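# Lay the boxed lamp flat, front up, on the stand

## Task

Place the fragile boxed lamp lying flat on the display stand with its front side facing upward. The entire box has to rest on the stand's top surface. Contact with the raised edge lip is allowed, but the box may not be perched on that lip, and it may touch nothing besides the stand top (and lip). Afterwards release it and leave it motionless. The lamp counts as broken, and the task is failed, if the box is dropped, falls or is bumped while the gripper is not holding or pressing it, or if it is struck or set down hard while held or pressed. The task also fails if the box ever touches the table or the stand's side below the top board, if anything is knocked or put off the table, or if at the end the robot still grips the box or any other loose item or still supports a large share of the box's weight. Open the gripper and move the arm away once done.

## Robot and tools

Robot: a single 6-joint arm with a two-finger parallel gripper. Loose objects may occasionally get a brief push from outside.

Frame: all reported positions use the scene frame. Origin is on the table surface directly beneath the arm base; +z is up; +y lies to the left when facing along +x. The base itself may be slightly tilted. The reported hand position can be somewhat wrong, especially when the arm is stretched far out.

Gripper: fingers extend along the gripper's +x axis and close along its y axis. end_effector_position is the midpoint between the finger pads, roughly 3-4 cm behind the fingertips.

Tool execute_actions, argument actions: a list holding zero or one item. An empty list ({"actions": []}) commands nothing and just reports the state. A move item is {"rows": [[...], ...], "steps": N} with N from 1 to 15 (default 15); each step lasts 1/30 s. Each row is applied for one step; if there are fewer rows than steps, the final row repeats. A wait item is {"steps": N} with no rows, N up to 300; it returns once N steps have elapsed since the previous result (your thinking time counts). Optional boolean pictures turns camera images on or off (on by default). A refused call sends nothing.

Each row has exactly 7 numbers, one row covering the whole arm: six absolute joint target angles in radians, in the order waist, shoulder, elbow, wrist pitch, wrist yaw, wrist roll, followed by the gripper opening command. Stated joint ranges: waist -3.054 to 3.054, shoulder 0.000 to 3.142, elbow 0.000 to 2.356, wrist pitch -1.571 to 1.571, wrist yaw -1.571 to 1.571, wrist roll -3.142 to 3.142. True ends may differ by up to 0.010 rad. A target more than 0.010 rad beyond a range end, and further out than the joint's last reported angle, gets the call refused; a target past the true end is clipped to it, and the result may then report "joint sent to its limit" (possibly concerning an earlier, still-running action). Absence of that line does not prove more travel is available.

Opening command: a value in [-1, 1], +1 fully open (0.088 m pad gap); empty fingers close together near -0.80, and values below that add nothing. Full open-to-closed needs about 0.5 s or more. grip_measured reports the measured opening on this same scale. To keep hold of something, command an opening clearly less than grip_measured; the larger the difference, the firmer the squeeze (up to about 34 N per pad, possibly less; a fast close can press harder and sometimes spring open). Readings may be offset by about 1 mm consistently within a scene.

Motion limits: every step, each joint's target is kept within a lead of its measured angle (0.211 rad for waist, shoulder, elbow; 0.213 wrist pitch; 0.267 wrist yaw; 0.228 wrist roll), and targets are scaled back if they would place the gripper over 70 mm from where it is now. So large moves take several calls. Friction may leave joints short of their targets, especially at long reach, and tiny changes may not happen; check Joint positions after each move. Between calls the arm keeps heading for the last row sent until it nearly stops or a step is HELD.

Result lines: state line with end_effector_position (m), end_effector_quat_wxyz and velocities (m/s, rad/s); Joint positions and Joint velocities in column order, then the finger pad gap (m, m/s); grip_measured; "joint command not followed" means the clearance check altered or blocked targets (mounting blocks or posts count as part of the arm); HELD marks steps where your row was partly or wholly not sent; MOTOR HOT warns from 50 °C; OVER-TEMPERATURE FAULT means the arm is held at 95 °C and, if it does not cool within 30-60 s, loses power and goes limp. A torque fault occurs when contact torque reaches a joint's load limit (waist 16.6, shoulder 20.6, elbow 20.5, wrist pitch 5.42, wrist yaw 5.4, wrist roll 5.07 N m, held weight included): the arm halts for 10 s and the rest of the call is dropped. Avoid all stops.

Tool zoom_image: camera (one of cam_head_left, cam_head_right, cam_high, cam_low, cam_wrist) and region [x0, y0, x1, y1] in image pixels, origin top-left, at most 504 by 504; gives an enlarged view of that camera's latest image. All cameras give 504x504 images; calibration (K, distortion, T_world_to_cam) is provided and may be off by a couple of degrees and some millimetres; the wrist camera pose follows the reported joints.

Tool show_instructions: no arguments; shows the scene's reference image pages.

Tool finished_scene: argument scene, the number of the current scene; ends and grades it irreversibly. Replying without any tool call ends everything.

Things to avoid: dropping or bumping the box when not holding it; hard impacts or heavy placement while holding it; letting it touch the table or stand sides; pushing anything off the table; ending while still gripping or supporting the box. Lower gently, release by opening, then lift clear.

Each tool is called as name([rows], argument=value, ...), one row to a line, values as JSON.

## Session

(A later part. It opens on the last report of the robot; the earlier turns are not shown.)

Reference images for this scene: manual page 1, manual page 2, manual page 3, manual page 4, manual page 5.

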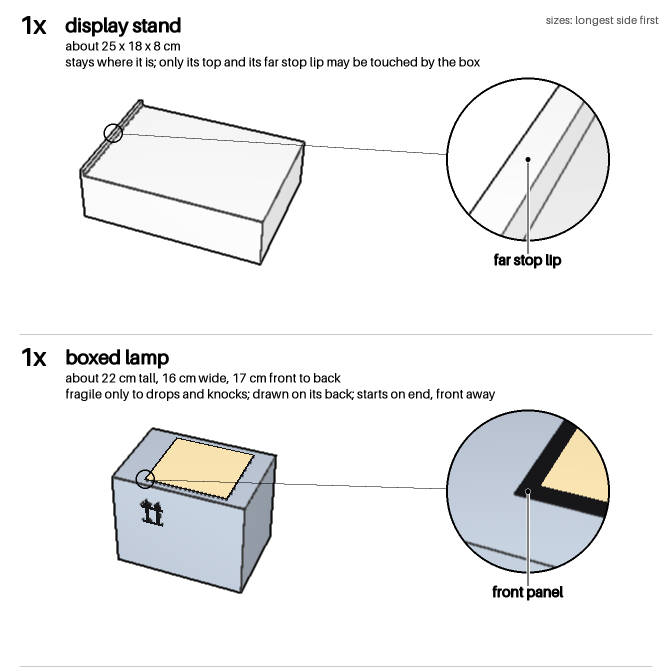

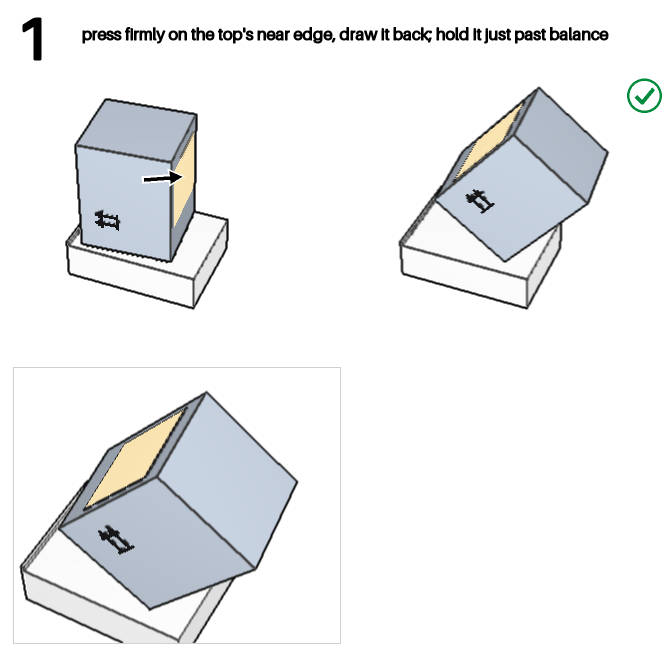

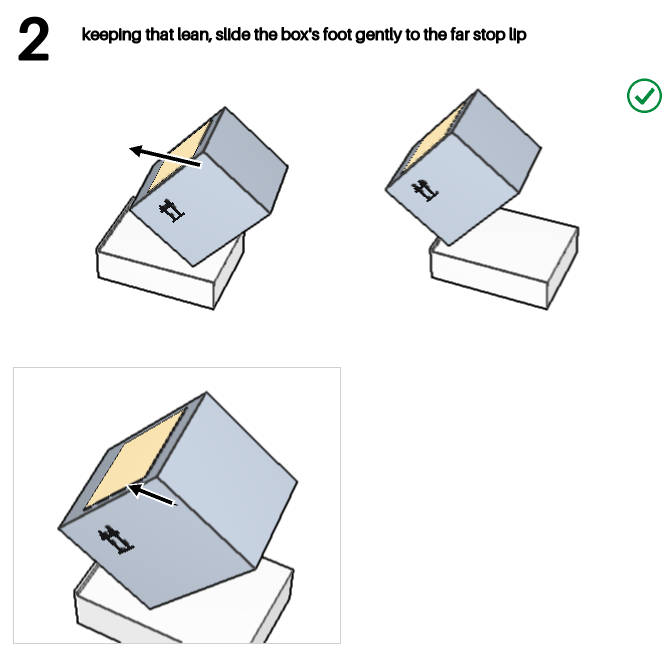

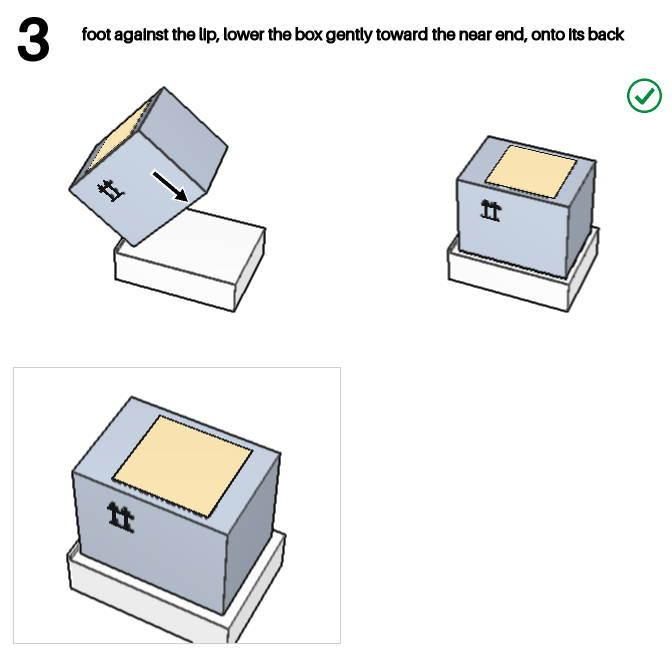

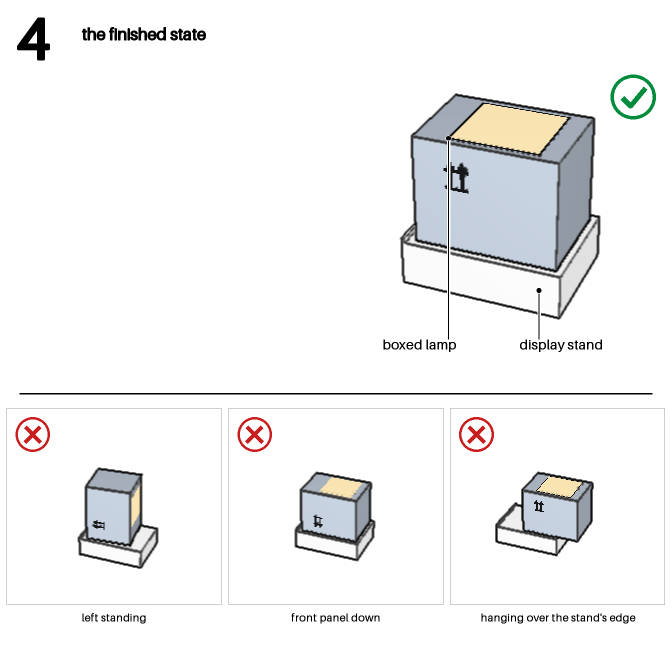

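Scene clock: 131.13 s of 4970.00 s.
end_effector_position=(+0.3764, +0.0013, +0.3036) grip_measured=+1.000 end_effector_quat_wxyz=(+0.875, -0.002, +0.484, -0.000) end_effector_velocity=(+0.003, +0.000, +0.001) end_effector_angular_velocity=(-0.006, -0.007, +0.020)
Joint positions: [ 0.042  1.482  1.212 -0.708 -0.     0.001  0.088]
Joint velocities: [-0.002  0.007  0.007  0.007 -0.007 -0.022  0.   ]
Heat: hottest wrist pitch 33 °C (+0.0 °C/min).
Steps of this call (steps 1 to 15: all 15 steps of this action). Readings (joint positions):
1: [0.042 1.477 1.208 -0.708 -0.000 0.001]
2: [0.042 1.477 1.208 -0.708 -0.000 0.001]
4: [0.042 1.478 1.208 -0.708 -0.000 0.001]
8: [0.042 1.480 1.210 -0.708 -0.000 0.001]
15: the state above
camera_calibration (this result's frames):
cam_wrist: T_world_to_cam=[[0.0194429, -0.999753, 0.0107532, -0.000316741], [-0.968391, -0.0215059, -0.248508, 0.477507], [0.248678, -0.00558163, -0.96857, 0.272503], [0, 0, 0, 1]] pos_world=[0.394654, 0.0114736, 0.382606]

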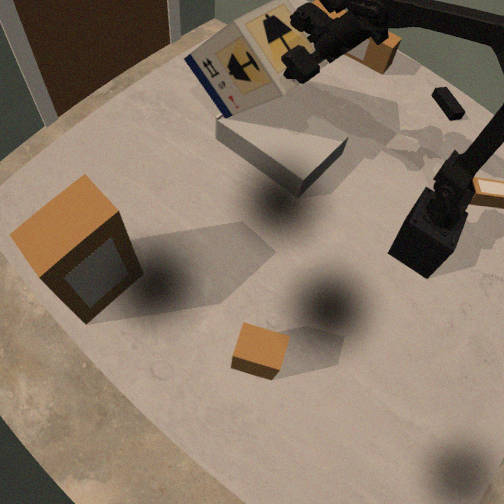

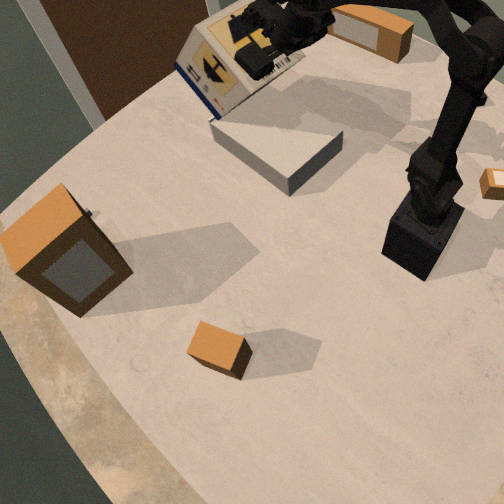

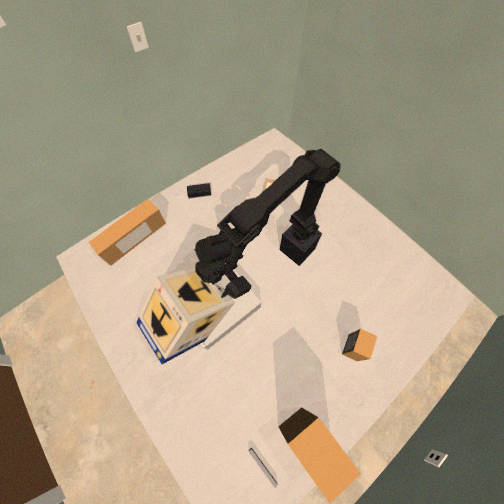

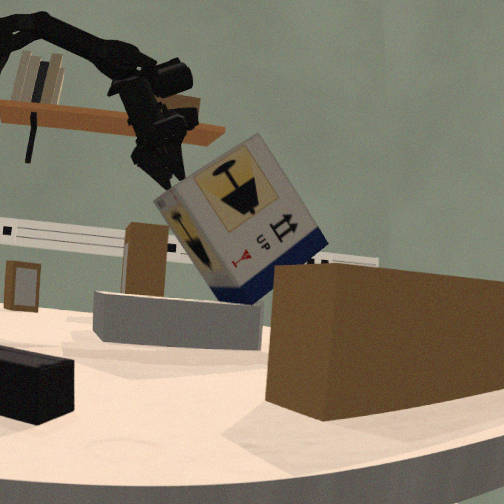

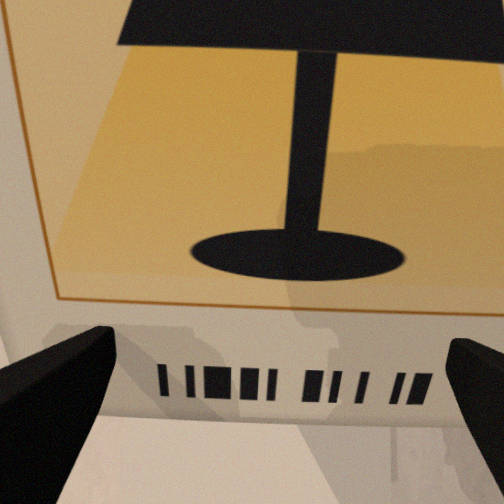

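zoom_image(camera="cam_head_left", region=[205, 95, 265, 145])

zoom_image(camera="cam_wrist", region=[0, 300, 504, 504])

zoom_image(camera="cam_head_right", region=[195, 60, 355, 200])

Region (205, 95, 265, 145) of cam_head_left's 504x504 image, scaled by 8.400, with more detail than that image has.

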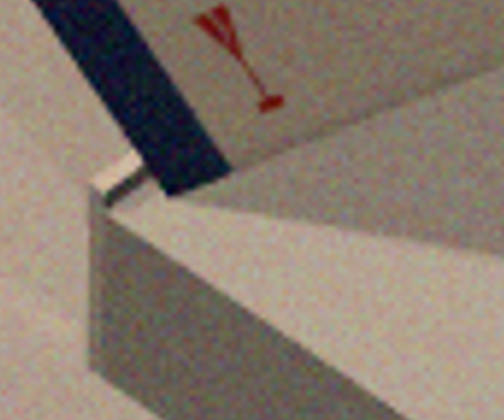

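Region (0, 300, 504, 504) of cam_wrist's 504x504 image, scaled by 1.000; it fills the top 204 rows of this view, and the rest is white.

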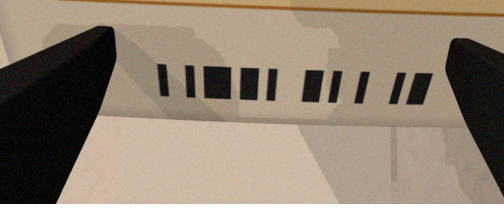

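Region (195, 60, 355, 200) of cam_head_right's 504x504 image, scaled by 3.150, with more detail than that image has; it fills the top 441 rows of this view, and the rest is white.

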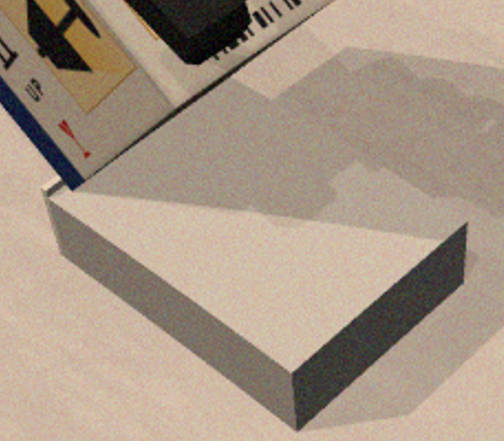

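execute_actions([
  {"rows": [[0.044,1.5125,1.2102,-0.7052,0,0,1.0],[0.044,1.5115,1.2059,-0.7052,0,0,1.0],[0.044,1.5105,1.2016,-0.7051,0,0,1.0],[0.044,1.5095,1.1973,-0.7051,0,0,1.0],[0.044,1.5085,1.1930,-0.7050,0,0,1.0]], "steps": 5},
], pictures=false)

execute_actions([
  {"rows": [[0.044,1.5060,1.1888,-0.7027,0,0,1.0],[0.044,1.5033,1.1841,-0.7002,0,0,1.0],[0.044,1.5002,1.1788,-0.6974,0,0,1.0],[0.044,1.4967,1.1730,-0.6943,0,0,1.0],[0.044,1.4930,1.1667,-0.6909,0,0,1.0],[0.044,1.4891,1.1600,-0.6873,0,0,1.0],[0.044,1.4851,1.1532,-0.6836,0,0,1.0],[0.044,1.4811,1.1465,-0.6800,0,0,1.0],[0.044,1.4771,1.1397,-0.6764,0,0,1.0],[0.044,1.4732,1.1330,-0.6727,0,0,1.0],[0.044,1.4692,1.1262,-0.6691,0,0,1.0],[0.044,1.4652,1.1195,-0.6655,0,0,1.0],[0.044,1.4612,1.1127,-0.6619,0,0,1.0],[0.044,1.4573,1.1060,-0.6582,0,0,1.0],[0.044,1.4533,1.0992,-0.6546,0,0,1.0]], "steps": 15},
], pictures=false)

execute_actions([
  {"rows": [[0.044,1.4501,1.0934,-0.6512,0,0,1.0],[0.044,1.4469,1.0877,-0.6479,0,0,1.0],[0.044,1.4437,1.0819,-0.6445,0,0,1.0],[0.044,1.4404,1.0761,-0.6411,0,0,1.0],[0.044,1.4372,1.0704,-0.6377,0,0,1.0],[0.044,1.4340,1.0646,-0.6344,0,0,1.0],[0.044,1.4308,1.0588,-0.6310,0,0,1.0],[0.044,1.4276,1.0531,-0.6276,0,0,1.0],[0.044,1.4244,1.0473,-0.6242,0,0,1.0],[0.044,1.4212,1.0415,-0.6209,0,0,1.0],[0.044,1.4180,1.0358,-0.6175,0,0,1.0],[0.044,1.4147,1.0300,-0.6141,0,0,1.0],[0.044,1.4115,1.0242,-0.6107,0,0,1.0],[0.044,1.4083,1.0185,-0.6074,0,0,1.0],[0.044,1.4051,1.0127,-0.6040,0,0,1.0]], "steps": 15},
], pictures=false)

execute_actions([
  {"rows": [[0.044,1.4021,1.0066,-0.6001,0,0,1.0],[0.044,1.3990,1.0005,-0.5962,0,0,1.0],[0.044,1.3960,0.9944,-0.5923,0,0,1.0],[0.044,1.3929,0.9884,-0.5884,0,0,1.0],[0.044,1.3899,0.9823,-0.5845,0,0,1.0],[0.044,1.3869,0.9762,-0.5805,0,0,1.0],[0.044,1.3838,0.9701,-0.5766,0,0,1.0],[0.044,1.3808,0.9640,-0.5727,0,0,1.0],[0.044,1.3778,0.9579,-0.5688,0,0,1.0],[0.044,1.3747,0.9519,-0.5649,0,0,1.0],[0.044,1.3717,0.9458,-0.5610,0,0,1.0],[0.044,1.3689,0.9402,-0.5574,0,0,1.0],[0.044,1.3664,0.9353,-0.5543,0,0,1.0],[0.044,1.3644,0.9312,-0.5517,0,0,1.0],[0.044,1.3629,0.9282,-0.5497,0,0,1.0]], "steps": 15},
], pictures=false)

execute_actions([
  {"steps": 8},
])

Scene clock: 143.10 s of 4970.00 s.
end_effector_position=(+0.3768, +0.0013, +0.3037) grip_measured=+1.000 end_effector_quat_wxyz=(+0.875, -0.002, +0.484, -0.000) end_effector_velocity=(-0.002, -0.002, -0.001) end_effector_angular_velocity=(-0.010, +0.007, -0.000)
Joint positions: [ 0.042  1.484  1.213 -0.708 -0.     0.001  0.088]
Joint velocities: [-0.002 -0.002 -0.002 -0.007  0.007 -0.007  0.   ]
Heat: hottest wrist pitch 34 °C (+1.0 °C/min).
Steps of this call (steps 1 to 15: the robot went on to your last target; steps 16 to 90: nothing new was sent; then 8.80 s passed at rest; steps 91 to 95: all 5 steps of this action). Readings (joint positions):
91: [0.042 1.484 1.213 -0.708 -0.000 0.001]
92: [0.042 1.484 1.213 -0.708 -0.000 0.001]
94: [0.042 1.484 1.213 -0.708 -0.000 0.001]
95: the state above

Scene clock: 143.60 s of 4970.00 s.
end_effector_position=(+0.3680, +0.0013, +0.2960) grip_measured=+1.000 end_effector_quat_wxyz=(+0.876, -0.002, +0.481, -0.000) end_effector_velocity=(-0.029, +0.002, -0.022) end_effector_angular_velocity=(+0.007, -0.022, +0.028)
Joint positions: [ 0.042  1.448  1.147 -0.671 -0.     0.001  0.088]
Joint velocities: [-0.002 -0.12  -0.208  0.11  -0.022 -0.022  0.   ]
Heat: hottest wrist pitch 34 °C (+1.0 °C/min).
Steps of this call (steps 1 to 15: all 15 steps of this action). Readings (joint positions):
1: [0.042 1.484 1.213 -0.708 -0.000 0.001]
2: [0.042 1.484 1.213 -0.707 -0.000 0.001]
4: [0.042 1.484 1.210 -0.703 -0.000 0.001]
8: [0.042 1.475 1.194 -0.692 -0.000 0.001]
15: the state above

Scene clock: 144.10 s of 4970.00 s.
end_effector_position=(+0.3544, +0.0012, +0.2842) grip_measured=+1.000 end_effector_quat_wxyz=(+0.877, -0.002, +0.480, -0.000) end_effector_velocity=(-0.033, +0.002, -0.030) end_effector_angular_velocity=(+0.014, +0.027, +0.015)
Joint positions: [ 0.042  1.398  1.054 -0.624 -0.     0.001  0.088]
Joint velocities: [-0.002 -0.095 -0.188  0.066 -0.022 -0.007  0.   ]
Heat: hottest wrist pitch 34 °C (+1.0 °C/min).
Steps of this call (steps 1 to 15: all 15 steps of this action). Readings (joint positions):
1: [0.042 1.445 1.141 -0.668 -0.000 0.001]
2: [0.042 1.441 1.134 -0.665 -0.000 0.001]
4: [0.042 1.434 1.121 -0.658 -0.000 0.001]
8: [0.042 1.421 1.097 -0.645 -0.000 0.001]
15: the state above

Scene clock: 144.60 s of 4970.00 s.
end_effector_position=(+0.3413, +0.0011, +0.2705) grip_measured=+1.000 end_effector_quat_wxyz=(+0.878, -0.002, +0.479, -0.000) end_effector_velocity=(-0.025, +0.004, -0.026) end_effector_angular_velocity=(+0.015, +0.017, +0.020)
Joint positions: [ 0.042  1.354  0.962 -0.574 -0.     0.001  0.088]
Joint velocities: [ 0.002 -0.071 -0.154  0.066 -0.022 -0.007  0.   ]
Heat: hottest wrist pitch 34 °C (+1.0 °C/min).
Steps of this call (steps 1 to 15: all 15 steps of this action). Readings (joint positions):
1: [0.042 1.395 1.048 -0.621 -0.000 0.001]
2: [0.042 1.392 1.042 -0.617 -0.000 0.001]
4: [0.042 1.386 1.030 -0.610 -0.000 0.001]
8: [0.042 1.374 1.005 -0.596 -0.000 0.001]
15: the state above

Scene clock: 144.87 s of 4970.00 s.
end_effector_position=(+0.3388, +0.0011, +0.2677) grip_measured=+1.000 end_effector_quat_wxyz=(+0.877, -0.002, +0.480, -0.000) end_effector_velocity=(-0.001, -0.002, +0.001) end_effector_angular_velocity=(-0.010, -0.007, -0.000)
Joint positions: [ 0.042  1.348  0.946 -0.566 -0.     0.001  0.088]
Joint velocities: [-0.002 -0.007 -0.007  0.007  0.007 -0.007  0.   ]
Heat: hottest wrist pitch 34 °C (+1.0 °C/min).
Steps of this call (steps 1 to 8: the robot went on to your last target). Readings (joint positions):
1: [0.042 1.352 0.957 -0.572 -0.000 0.001]
2: [0.042 1.351 0.954 -0.571 -0.000 0.001]
4: [0.042 1.349 0.949 -0.569 -0.000 0.001]
8: the state above
camera_calibration (this result's frames):
cam_wrist: T_world_to_cam=[[0.0193732, -0.999753, 0.0109358, 0.000565287], [-0.965779, -0.0215421, -0.258469, 0.433969], [0.25864, -0.00555424, -0.965958, 0.243053], [0, 0, 0, 1]] pos_world=[0.356244, 0.0112637, 0.34694]

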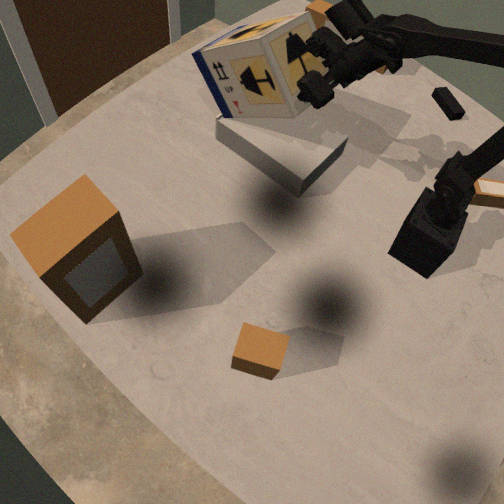

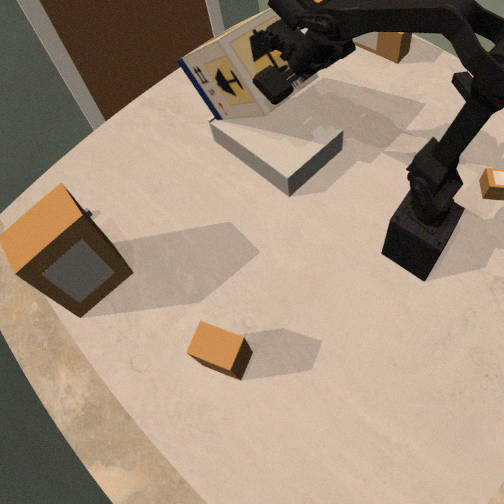

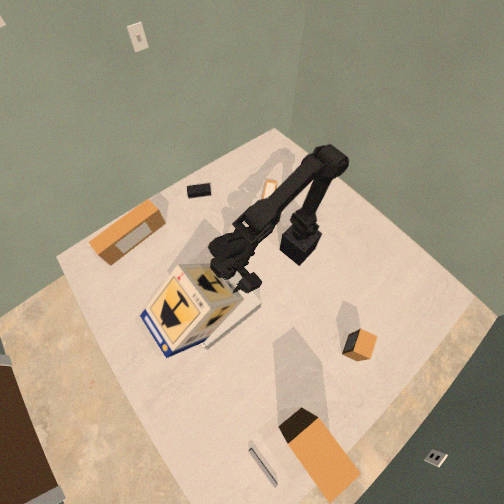

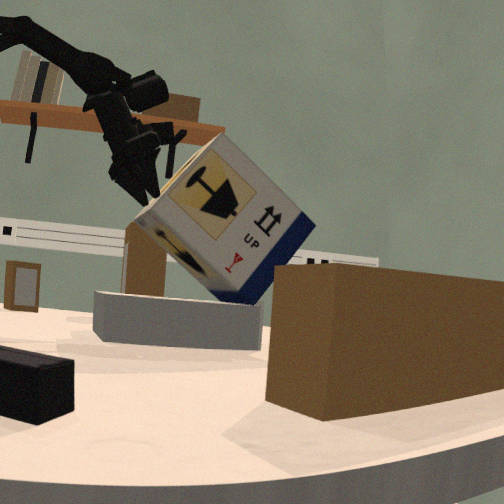

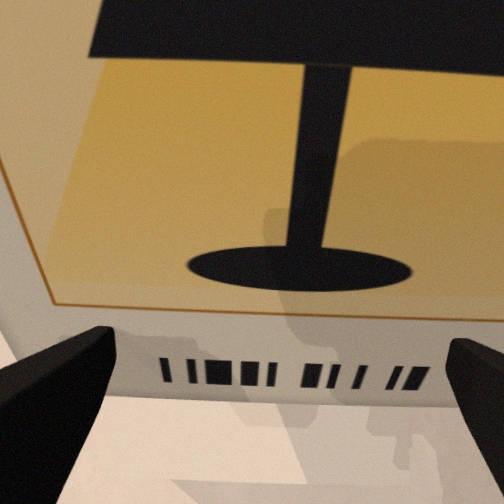

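execute_actions(actions=[])

Scene clock: 146.80 s of 4970.00 s.
end_effector_position=(+0.3387, +0.0011, +0.2676) grip_measured=+1.000 end_effector_quat_wxyz=(+0.878, -0.002, +0.479, -0.000) end_effector_velocity=(-0.002, +0.002, -0.001) end_effector_angular_velocity=(+0.010, +0.007, +0.000)
Joint positions: [ 0.042  1.347  0.945 -0.565 -0.     0.     0.088]
Joint velocities: [ 0.002 -0.002 -0.002 -0.007 -0.007  0.007  0.   ]
Heat: hottest wrist pitch 34 °C (+1.0 °C/min).
Steps of this call (steps 1 to 30: the robot went on to your last target; steps 31 to 58: nothing new was sent). Readings (joint positions):
1: [0.042 1.348 0.946 -0.566 -0.000 0.001]
2: [0.042 1.347 0.946 -0.566 -0.000 0.001]
4: [0.042 1.347 0.946 -0.565 -0.000 0.001]
8: [0.042 1.347 0.945 -0.565 -0.000 0.001]
58: the state above
The arm was judged still, so your last target was given up. Only a new action makes it travel on or press farther. Fingers that are still opening or closing keep moving.
camera_calibration (this result's frames):
cam_wrist: T_world_to_cam=[[0.0196889, -0.999744, 0.0111553, 0.000402229], [-0.965575, -0.0219082, -0.2592, 0.433968], [0.259378, -0.00566794, -0.965759, 0.242642], [0, 0, 0, 1]] pos_world=[0.356085, 0.0112849, 0.346814]

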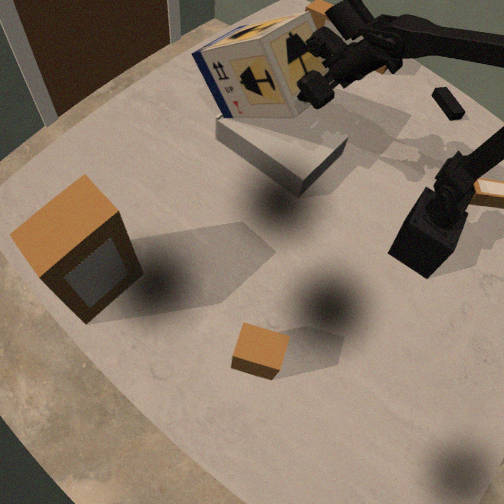

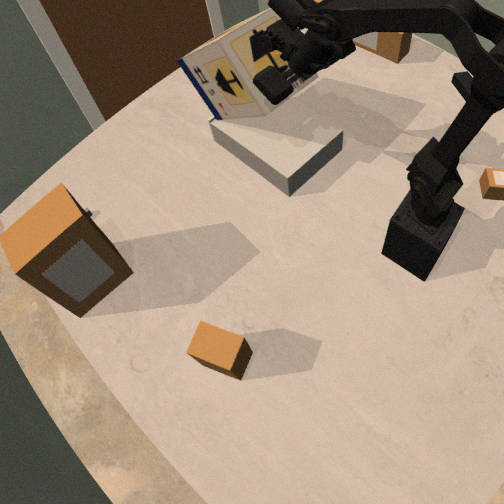

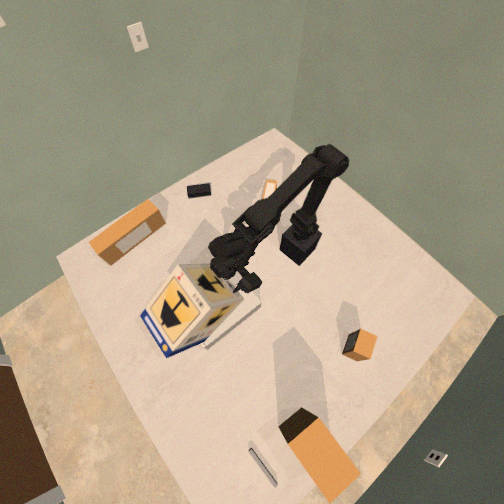

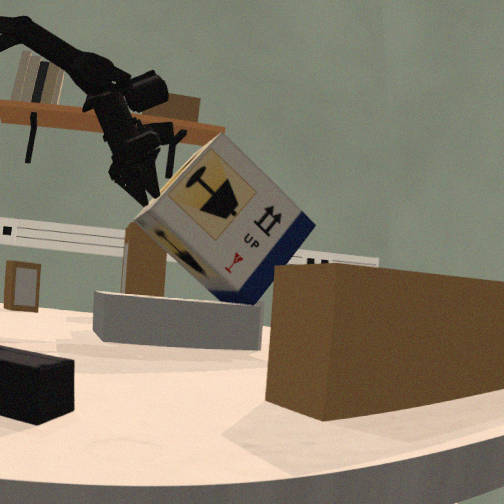

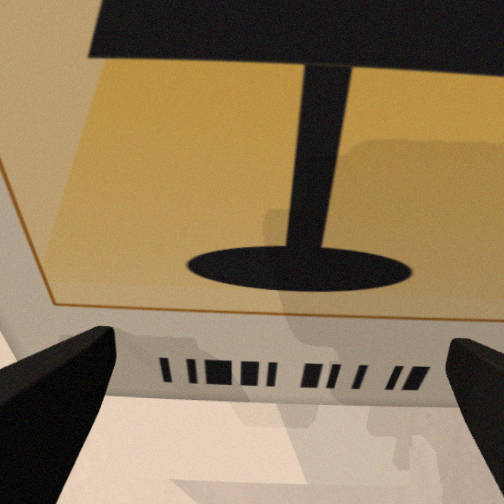

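execute_actions([
  {"rows": [[0.044,1.3626,0.9276,-0.5493,0,0,1.0],[0.044,1.3618,0.9259,-0.5481,0,0,1.0],[0.044,1.3605,0.9230,-0.5462,0,0,1.0],[0.044,1.3587,0.9190,-0.5434,0,0,1.0],[0.044,1.3563,0.9139,-0.5398,0,0,1.0],[0.044,1.3535,0.9076,-0.5354,0,0,1.0],[0.044,1.3505,0.9008,-0.5305,0,0,1.0],[0.044,1.3476,0.8940,-0.5256,0,0,1.0],[0.044,1.3447,0.8873,-0.5207,0,0,1.0],[0.044,1.3419,0.8805,-0.5157,0,0,1.0],[0.044,1.3392,0.8738,-0.5107,0,0,1.0],[0.044,1.3365,0.8670,-0.5056,0,0,1.0],[0.044,1.3339,0.8603,-0.5005,0,0,1.0],[0.044,1.3313,0.8537,-0.4953,0,0,1.0],[0.044,1.3288,0.8470,-0.4901,0,0,1.0]], "steps": 15},
], pictures=false)

execute_actions([
  {"rows": [[0.044,1.3264,0.8404,-0.4849,0,0,1.0],[0.044,1.3240,0.8337,-0.4796,0,0,1.0],[0.044,1.3217,0.8271,-0.4742,0,0,1.0],[0.044,1.3195,0.8205,-0.4688,0,0,1.0],[0.044,1.3173,0.8140,-0.4634,0,0,1.0],[0.044,1.3152,0.8074,-0.4579,0,0,1.0],[0.044,1.3131,0.8009,-0.4524,0,0,1.0],[0.044,1.3111,0.7944,-0.4469,0,0,1.0],[0.044,1.3092,0.7879,-0.4413,0,0,1.0],[0.044,1.3075,0.7819,-0.4361,0,0,1.0],[0.044,1.3061,0.7771,-0.4318,0,0,1.0],[0.044,1.3051,0.7733,-0.4285,0,0,1.0],[0.044,1.3044,0.7706,-0.4261,0,0,1.0],[0.044,1.3039,0.7690,-0.4247,0,0,1.0],[0.044,1.3038,0.7685,-0.4242,0,0,1.0]], "steps": 15},
], pictures=false)

execute_actions([
  {"steps": 10},
])

Scene clock: 152.53 s of 4970.00 s.
end_effector_position=(+0.3300, +0.0010, +0.2567) grip_measured=+1.000 end_effector_quat_wxyz=(+0.878, -0.002, +0.479, -0.000) end_effector_velocity=(-0.031, -0.002, -0.040) end_effector_angular_velocity=(-0.010, +0.012, -0.000)
Joint positions: [ 0.042  1.321  0.881 -0.526 -0.     0.     0.088]
Joint velocities: [-0.002 -0.081 -0.217  0.125  0.007 -0.007  0.   ]
Heat: hottest wrist pitch 35 °C (+2.0 °C/min).
Steps of this call (steps 1 to 90: nothing new was sent; then 2.23 s passed at rest; steps 91 to 105: all 15 steps of this action). Readings (joint positions):
91: [0.042 1.347 0.945 -0.565 -0.000 0.000]
92: [0.042 1.347 0.944 -0.565 -0.000 0.000]
94: [0.042 1.345 0.942 -0.563 -0.000 0.000]
98: [0.042 1.339 0.927 -0.552 -0.000 0.000]
105: the state above

Scene clock: 153.03 s of 4970.00 s.
end_effector_position=(+0.3152, +0.0009, +0.2342) grip_measured=+1.000 end_effector_quat_wxyz=(+0.874, -0.002, +0.487, -0.000) end_effector_velocity=(-0.021, +0.002, -0.031) end_effector_angular_velocity=(+0.010, +0.051, -0.000)
Joint positions: [ 0.042  1.297  0.777 -0.464  0.     0.     0.088]
Joint velocities: [ 0.002 -0.012 -0.115  0.051 -0.007  0.007  0.   ]
Heat: hottest wrist pitch 36 °C (+3.0 °C/min).
Steps of this call (steps 1 to 15: all 15 steps of this action). Readings (joint positions):
1: [0.042 1.319 0.874 -0.522 -0.000 0.000]
2: [0.042 1.316 0.866 -0.518 -0.000 0.000]
4: [0.042 1.312 0.852 -0.509 -0.000 0.000]
8: [0.042 1.304 0.822 -0.491 -0.000 0.000]
15: the state above

Scene clock: 153.37 s of 4970.00 s.
end_effector_position=(+0.3136, +0.0010, +0.2313) grip_measured=+1.000 end_effector_quat_wxyz=(+0.873, -0.002, +0.488, -0.000) end_effector_velocity=(+0.001, +0.003, +0.002) end_effector_angular_velocity=(+0.023, -0.012, +0.003)
Joint positions: [ 0.042  1.295  0.766 -0.457  0.     0.     0.088]
Joint velocities: [-0.002 -0.007 -0.002  0.007 -0.022  0.007  0.   ]
Heat: hottest wrist pitch 36 °C (+3.1 °C/min).
Steps of this call (steps 1 to 10: the robot went on to your last target). Readings (joint positions):
1: [0.042 1.296 0.774 -0.462 0.000 0.000]
2: [0.042 1.296 0.772 -0.461 0.000 0.000]
4: [0.042 1.296 0.768 -0.459 0.000 0.000]
8: [0.042 1.296 0.766 -0.457 0.000 0.000]
10: the state above
camera_calibration (this result's frames):
cam_wrist: T_world_to_cam=[[0.0200047, -0.999738, 0.0111159, 0.00108285], [-0.970433, -0.0220908, -0.240359, 0.397464], [0.240542, -0.00597894, -0.97062, 0.221114], [0, 0, 0, 1]] pos_world=[0.332503, 0.0111849, 0.31014]

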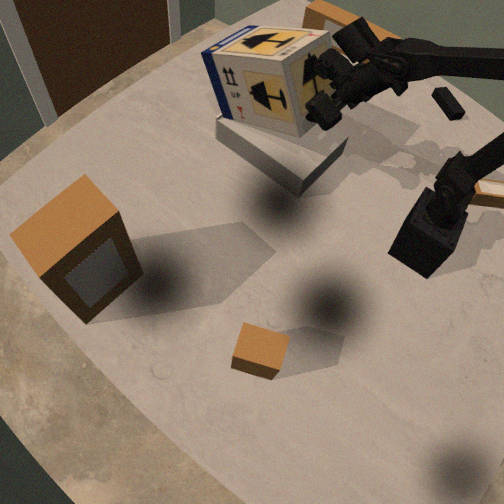

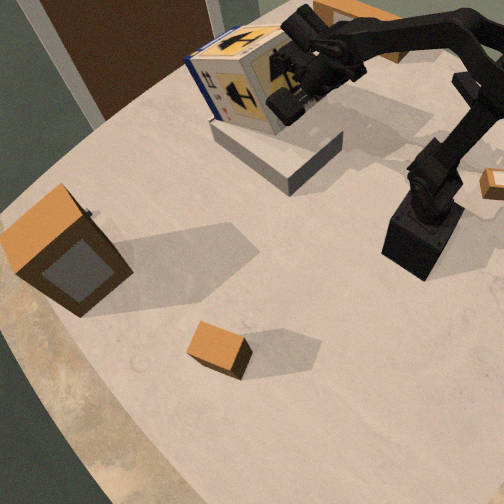

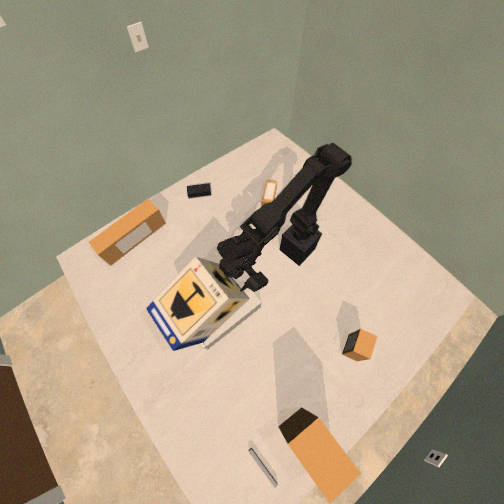

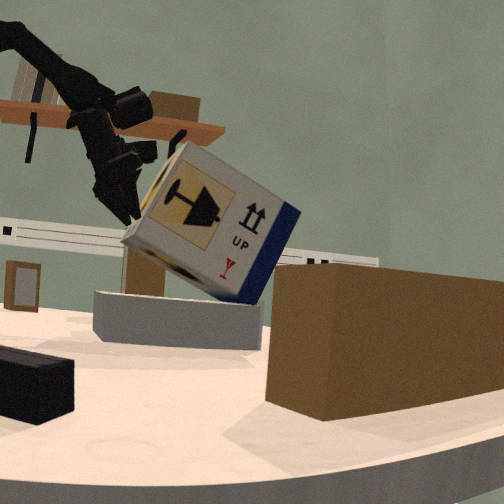

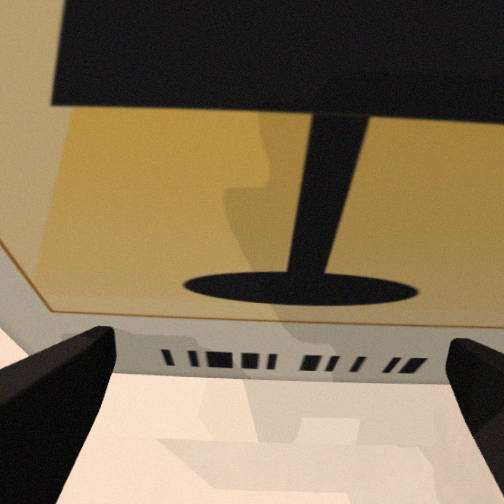

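execute_actions([
  {"rows": [[0.044,1.3036,0.7681,-0.4237,0,0,1.0],[0.044,1.3029,0.7667,-0.4224,0,0,1.0],[0.044,1.3018,0.7645,-0.4201,0,0,1.0],[0.044,1.3002,0.7614,-0.4169,0,0,1.0],[0.044,1.2983,0.7573,-0.4127,0,0,1.0],[0.044,1.2959,0.7524,-0.4076,0,0,1.0],[0.044,1.2931,0.7466,-0.4015,0,0,1.0],[0.044,1.2899,0.7398,-0.3944,0,0,1.0],[0.044,1.2866,0.7326,-0.3867,0,0,1.0],[0.044,1.2833,0.7254,-0.3788,0,0,1.0],[0.044,1.2800,0.7181,-0.3709,0,0,1.0],[0.044,1.2769,0.7108,-0.3629,0,0,1.0],[0.044,1.2737,0.7036,-0.3547,0,0,1.0],[0.044,1.2707,0.6962,-0.3465,0,0,1.0],[0.044,1.2677,0.6889,-0.3381,0,0,1.0]], "steps": 15},
], pictures=false)

execute_actions([
  {"rows": [[0.044,1.2647,0.6816,-0.3297,0,0,1.0],[0.044,1.2618,0.6742,-0.3211,0,0,1.0],[0.044,1.2589,0.6668,-0.3125,0,0,1.0],[0.044,1.2562,0.6594,-0.3037,0,0,1.0],[0.044,1.2534,0.6520,-0.2948,0,0,1.0],[0.044,1.2507,0.6445,-0.2859,0,0,1.0],[0.044,1.2481,0.6371,-0.2768,0,0,1.0],[0.044,1.2455,0.6296,-0.2676,0,0,1.0],[0.044,1.2430,0.6221,-0.2583,0,0,1.0],[0.044,1.2405,0.6145,-0.2489,0,0,1.0],[0.044,1.2381,0.6070,-0.2394,0,0,1.0],[0.044,1.2358,0.5994,-0.2298,0,0,1.0],[0.044,1.2335,0.5918,-0.2201,0,0,1.0],[0.044,1.2312,0.5842,-0.2103,0,0,1.0],[0.044,1.2290,0.5766,-0.2004,0,0,1.0]], "steps": 15},
], pictures=false)

execute_actions([
  {"rows": [[0.044,1.2269,0.5690,-0.1904,0,0,1.0],[0.044,1.2248,0.5613,-0.1802,0,0,1.0],[0.044,1.2228,0.5536,-0.1700,0,0,1.0],[0.044,1.2208,0.5459,-0.1597,0,0,1.0],[0.044,1.2189,0.5382,-0.1492,0,0,1.0],[0.044,1.2170,0.5305,-0.1387,0,0,1.0],[0.044,1.2152,0.5227,-0.1280,0,0,1.0],[0.044,1.2135,0.5154,-0.1180,0,0,1.0],[0.044,1.2122,0.5091,-0.1092,0,0,1.0],[0.044,1.2110,0.5037,-0.1017,0,0,1.0],[0.044,1.2101,0.4993,-0.0955,0,0,1.0],[0.044,1.2094,0.4959,-0.0906,0,0,1.0],[0.044,1.2089,0.4935,-0.0872,0,0,1.0],[0.044,1.2086,0.4920,-0.0851,0,0,1.0],[0.044,1.2085,0.4915,-0.0844,0,0,1.0]], "steps": 15},
], pictures=false)

execute_actions([
  {"steps": 10},
])

Scene clock: 165.43 s of 4970.00 s.
end_effector_position=(+0.3097, +0.0009, +0.2249) grip_measured=+1.000 end_effector_quat_wxyz=(+0.880, -0.002, +0.475, -0.000) end_effector_velocity=(-0.016, +0.000, -0.030) end_effector_angular_velocity=(-0.006, -0.090, +0.020)
Joint positions: [ 0.042  1.271  0.706 -0.393  0.     0.     0.088]
Joint velocities: [-0.002 -0.076 -0.227  0.242 -0.007 -0.022  0.   ]
Heat: hottest wrist pitch 42 °C (+10.1 °C/min).
Steps of this call (steps 1 to 30: the robot went on to your last target; steps 31 to 90: nothing new was sent; then 8.57 s passed at rest; steps 91 to 105: all 15 steps of this action). Readings (joint positions):
91: [0.042 1.295 0.765 -0.455 0.000 0.000]
92: [0.042 1.295 0.765 -0.455 0.000 0.000]
94: [0.042 1.294 0.763 -0.453 0.000 0.000]
98: [0.042 1.288 0.751 -0.440 0.000 0.000]
105: the state above

Scene clock: 165.93 s of 4970.00 s.
end_effector_position=(+0.3012, +0.0009, +0.2081) grip_measured=+1.000 end_effector_quat_wxyz=(+0.890, -0.002, +0.455, -0.000) end_effector_velocity=(-0.019, -0.002, -0.033) end_effector_angular_velocity=(-0.019, -0.095, +0.011)
Joint positions: [ 0.042  1.239  0.589 -0.262  0.     0.     0.088]
Joint velocities: [-0.002 -0.066 -0.242  0.271  0.007 -0.022  0.   ]
Heat: hottest wrist pitch 42 °C (+9.1 °C/min).
Steps of this call (steps 1 to 15: all 15 steps of this action). Readings (joint positions):
1: [0.042 1.268 0.699 -0.386 0.000 0.000]
2: [0.042 1.266 0.691 -0.378 0.000 0.000]
4: [0.042 1.262 0.676 -0.361 0.000 0.000]
8: [0.042 1.253 0.644 -0.327 0.000 0.000]
15: the state above

Scene clock: 166.43 s of 4970.00 s.
end_effector_position=(+0.2955, +0.0008, +0.1949) grip_measured=+1.000 end_effector_quat_wxyz=(+0.902, -0.002, +0.432, -0.000) end_effector_velocity=(-0.006, +0.004, -0.011) end_effector_angular_velocity=(+0.013, -0.051, +0.022)
Joint positions: [ 0.042  1.218  0.485 -0.127  0.     0.     0.088]
Joint velocities: [ 0.002 -0.022 -0.095  0.125 -0.022 -0.007  0.   ]
Heat: hottest wrist pitch 42 °C (+9.1 °C/min).
Steps of this call (steps 1 to 15: all 15 steps of this action). Readings (joint positions):
1: [0.042 1.237 0.581 -0.253 0.000 0.000]
2: [0.042 1.235 0.573 -0.243 0.000 0.000]
4: [0.042 1.231 0.557 -0.222 0.000 0.000]
8: [0.042 1.225 0.525 -0.181 0.000 0.000]
15: the state above

Scene clock: 166.77 s of 4970.00 s.
end_effector_position=(+0.2951, +0.0008, +0.1940) grip_measured=+1.000 end_effector_quat_wxyz=(+0.903, -0.002, +0.429, -0.000) end_effector_velocity=(-0.003, -0.002, -0.003) end_effector_angular_velocity=(-0.010, +0.012, -0.001)
Joint positions: [ 0.042  1.217  0.476 -0.114  0.     0.     0.088]
Joint velocities: [-0.002 -0.002 -0.007 -0.007  0.007 -0.007  0.   ]
Heat: hottest wrist pitch 43 °C (+10.0 °C/min).
Steps of this call (steps 1 to 10: the robot went on to your last target). Readings (joint positions):
1: [0.042 1.218 0.483 -0.123 0.000 0.000]
2: [0.042 1.218 0.481 -0.121 0.000 0.000]
4: [0.042 1.217 0.479 -0.117 0.000 0.000]
8: [0.042 1.217 0.477 -0.114 0.000 0.000]
10: the state above
camera_calibration (this result's frames):
cam_wrist: T_world_to_cam=[[0.0189164, -0.999731, 0.0134224, 0.00155179], [-0.930207, -0.0225195, -0.366344, 0.383109], [0.366548, -0.00555568, -0.930383, 0.144354], [0, 0, 0, 1]] pos_world=[0.303429, 0.0109808, 0.274633]

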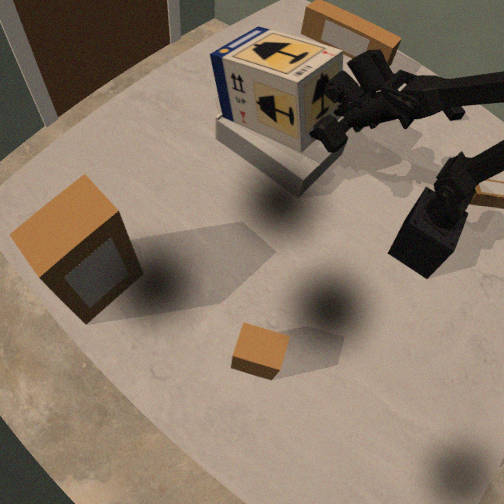

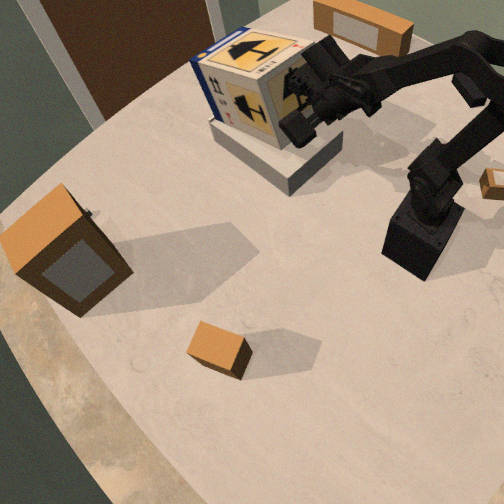

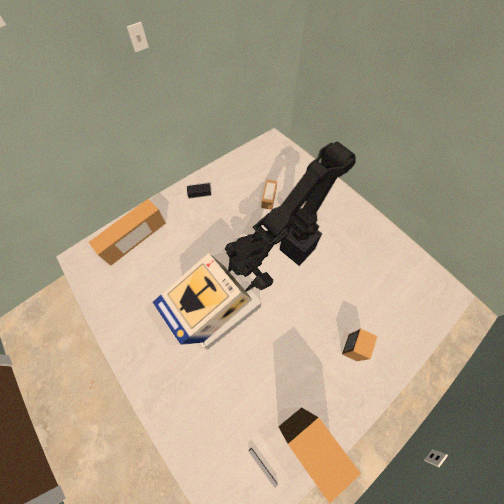

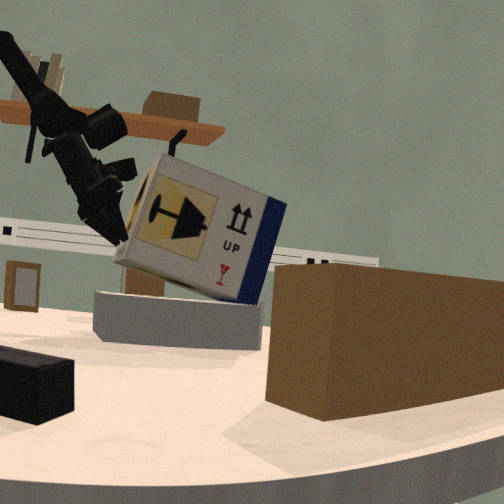

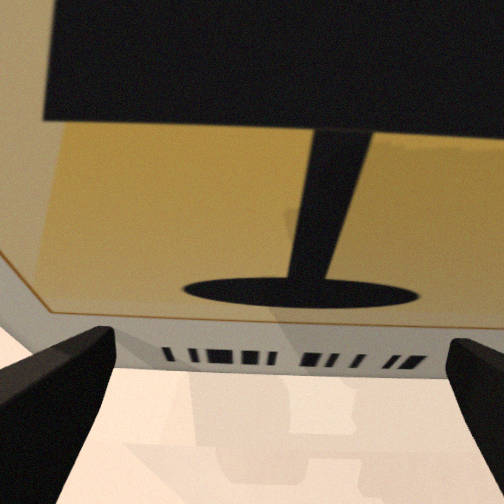

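execute_actions([
  {"rows": [[0.044,1.2086,0.4910,-0.0835,0,0,1.0],[0.044,1.2087,0.4894,-0.0810,0,0,1.0],[0.044,1.2090,0.4867,-0.0766,0,0,1.0],[0.044,1.2094,0.4829,-0.0705,0,0,1.0],[0.044,1.2100,0.4781,-0.0626,0,0,1.0],[0.044,1.2109,0.4722,-0.0529,0,0,1.0],[0.044,1.2120,0.4658,-0.0421,0,0,1.0],[0.044,1.2131,0.4594,-0.0312,0,0,1.0],[0.044,1.2144,0.4531,-0.0201,0,0,1.0],[0.044,1.2159,0.4467,-0.0090,0,0,1.0],[0.044,1.2174,0.4403,0.0024,0,0,1.0],[0.044,1.2191,0.4340,0.0138,0,0,1.0],[0.044,1.2209,0.4277,0.0254,0,0,1.0],[0.044,1.2229,0.4214,0.0372,0,0,1.0],[0.044,1.2249,0.4151,0.0490,0,0,1.0]], "steps": 15},
], pictures=false)

execute_actions([
  {"rows": [[0.044,1.2271,0.4088,0.0610,0,0,1.0],[0.044,1.2294,0.4026,0.0732,0,0,1.0],[0.044,1.2318,0.3963,0.0854,0,0,1.0],[0.044,1.2344,0.3901,0.0978,0,0,1.0],[0.044,1.2371,0.3839,0.1104,0,0,1.0],[0.044,1.2399,0.3777,0.1231,0,0,1.0],[0.044,1.2429,0.3715,0.1359,0,0,1.0],[0.044,1.2459,0.3653,0.1489,0,0,1.0],[0.044,1.2491,0.3592,0.1620,0,0,1.0],[0.044,1.2522,0.3535,0.1741,0,0,1.0],[0.044,1.2548,0.3489,0.1841,0,0,1.0],[0.044,1.2568,0.3454,0.1919,0,0,1.0],[0.044,1.2583,0.3428,0.1975,0,0,1.0],[0.044,1.2592,0.3413,0.2009,0,0,1.0],[0.044,1.2595,0.3408,0.2020,0,0,1.0]], "steps": 15},
], pictures=false)

execute_actions([
  {"steps": 10},
])

zoom_image(camera="cam_low", region=[60, 200, 300, 360])

Scene clock: 174.47 s of 4970.00 s.
end_effector_position=(+0.2922, +0.0007, +0.1852) grip_measured=+1.000 end_effector_quat_wxyz=(+0.910, -0.002, +0.414, -0.000) end_effector_velocity=(-0.013, +0.000, -0.033) end_effector_angular_velocity=(-0.009, -0.090, +0.019)
Joint positions: [ 0.042  1.217  0.414 -0.018  0.     0.     0.088]
Joint velocities: [-0.002  0.017 -0.208  0.315 -0.007 -0.022  0.   ]
Heat: hottest wrist pitch 45 °C (+12.1 °C/min).
Steps of this call (steps 1 to 30: the robot went on to your last target; steps 31 to 90: nothing new was sent; then 4.20 s passed at rest; steps 91 to 105: all 15 steps of this action). Readings (joint positions):
91: [0.042 1.216 0.475 -0.112 0.000 0.000]
92: [0.042 1.216 0.475 -0.112 0.000 0.000]
94: [0.042 1.216 0.473 -0.108 0.000 0.000]
98: [0.042 1.216 0.457 -0.086 0.000 0.000]
105: the state above

Scene clock: 174.97 s of 4970.00 s.
end_effector_position=(+0.2874, +0.0007, +0.1671) grip_measured=+1.000 end_effector_quat_wxyz=(+0.917, -0.002, +0.398, -0.000) end_effector_velocity=(-0.008, +0.000, -0.019) end_effector_angular_velocity=(+0.000, -0.027, +0.008)
Joint positions: [0.042 1.257 0.321 0.149 0.    0.    0.088]
Joint velocities: [-0.002  0.046 -0.095  0.168 -0.007 -0.007  0.   ]
Heat: hottest wrist pitch 46 °C (+13.2 °C/min).
Steps of this call (steps 1 to 15: all 15 steps of this action). Readings (joint positions):
1: [0.042 1.218 0.407 -0.007 0.000 0.000]
2: [0.042 1.219 0.400 0.004 0.000 0.000]
4: [0.042 1.224 0.386 0.027 0.000 0.000]
8: [0.042 1.236 0.359 0.076 0.000 0.000]
15: the state above

Scene clock: 175.30 s of 4970.00 s.
end_effector_position=(+0.2869, +0.0007, +0.1654) grip_measured=+1.000 end_effector_quat_wxyz=(+0.918, -0.002, +0.396, -0.000) end_effector_velocity=(+0.001, -0.000, +0.001) end_effector_angular_velocity=(-0.010, -0.007, +0.003)
Joint positions: [0.042 1.262 0.312 0.168 0.    0.    0.088]
Joint velocities: [ 0.002 -0.002 -0.002  0.007  0.007 -0.007  0.   ]
Heat: hottest wrist pitch 46 °C (+13.1 °C/min).
Steps of this call (steps 1 to 10: the robot went on to your last target). Readings (joint positions):
1: [0.042 1.258 0.319 0.154 0.000 0.000]
2: [0.042 1.260 0.317 0.158 0.000 0.000]
4: [0.042 1.261 0.314 0.163 0.000 0.000]
8: [0.042 1.262 0.312 0.167 0.000 0.000]
10: the state above
camera_calibration (this result's frames):
cam_wrist: T_world_to_cam=[[0.0181982, -0.999728, 0.0146122, 0.00196625], [-0.901394, -0.0227283, -0.432403, 0.367694], [0.432618, -0.00530238, -0.901562, 0.0970854], [0, 0, 0, 1]] pos_world=[0.289401, 0.0108376, 0.246492]

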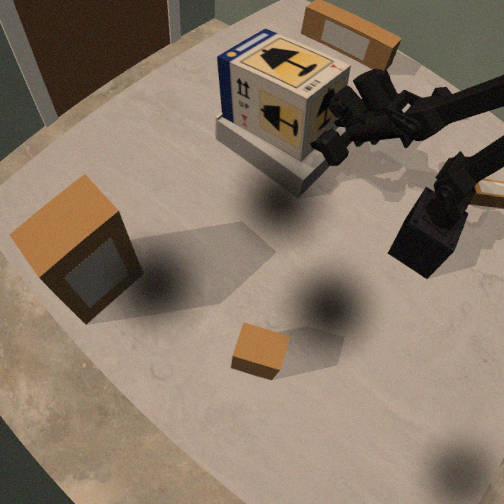

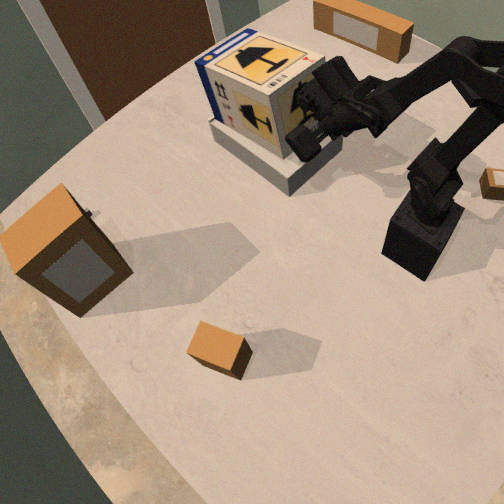

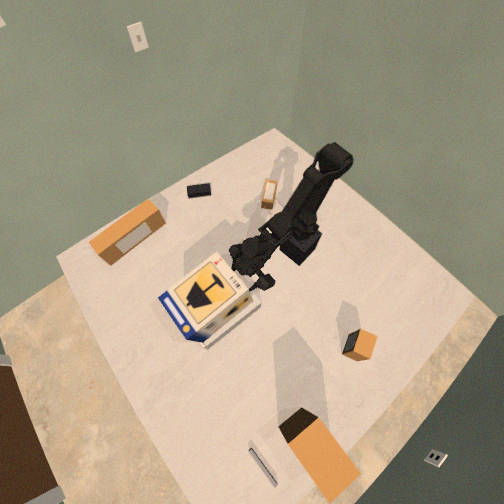

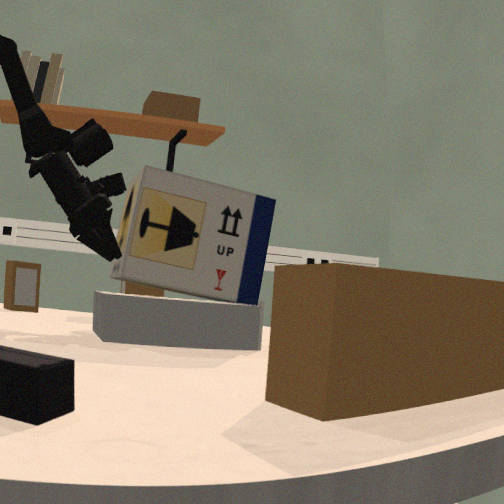

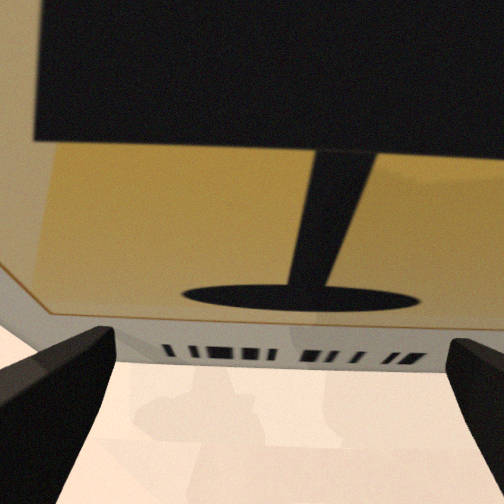

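Region (60, 200, 300, 360) of cam_low's 504x504 image, scaled by 2.100, with more detail than that image has.

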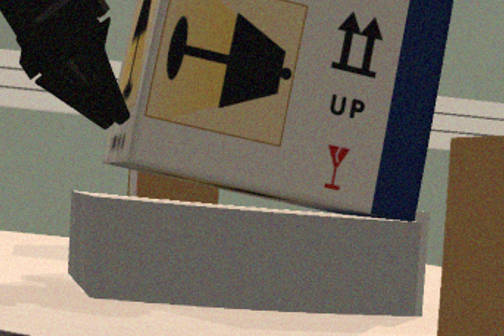

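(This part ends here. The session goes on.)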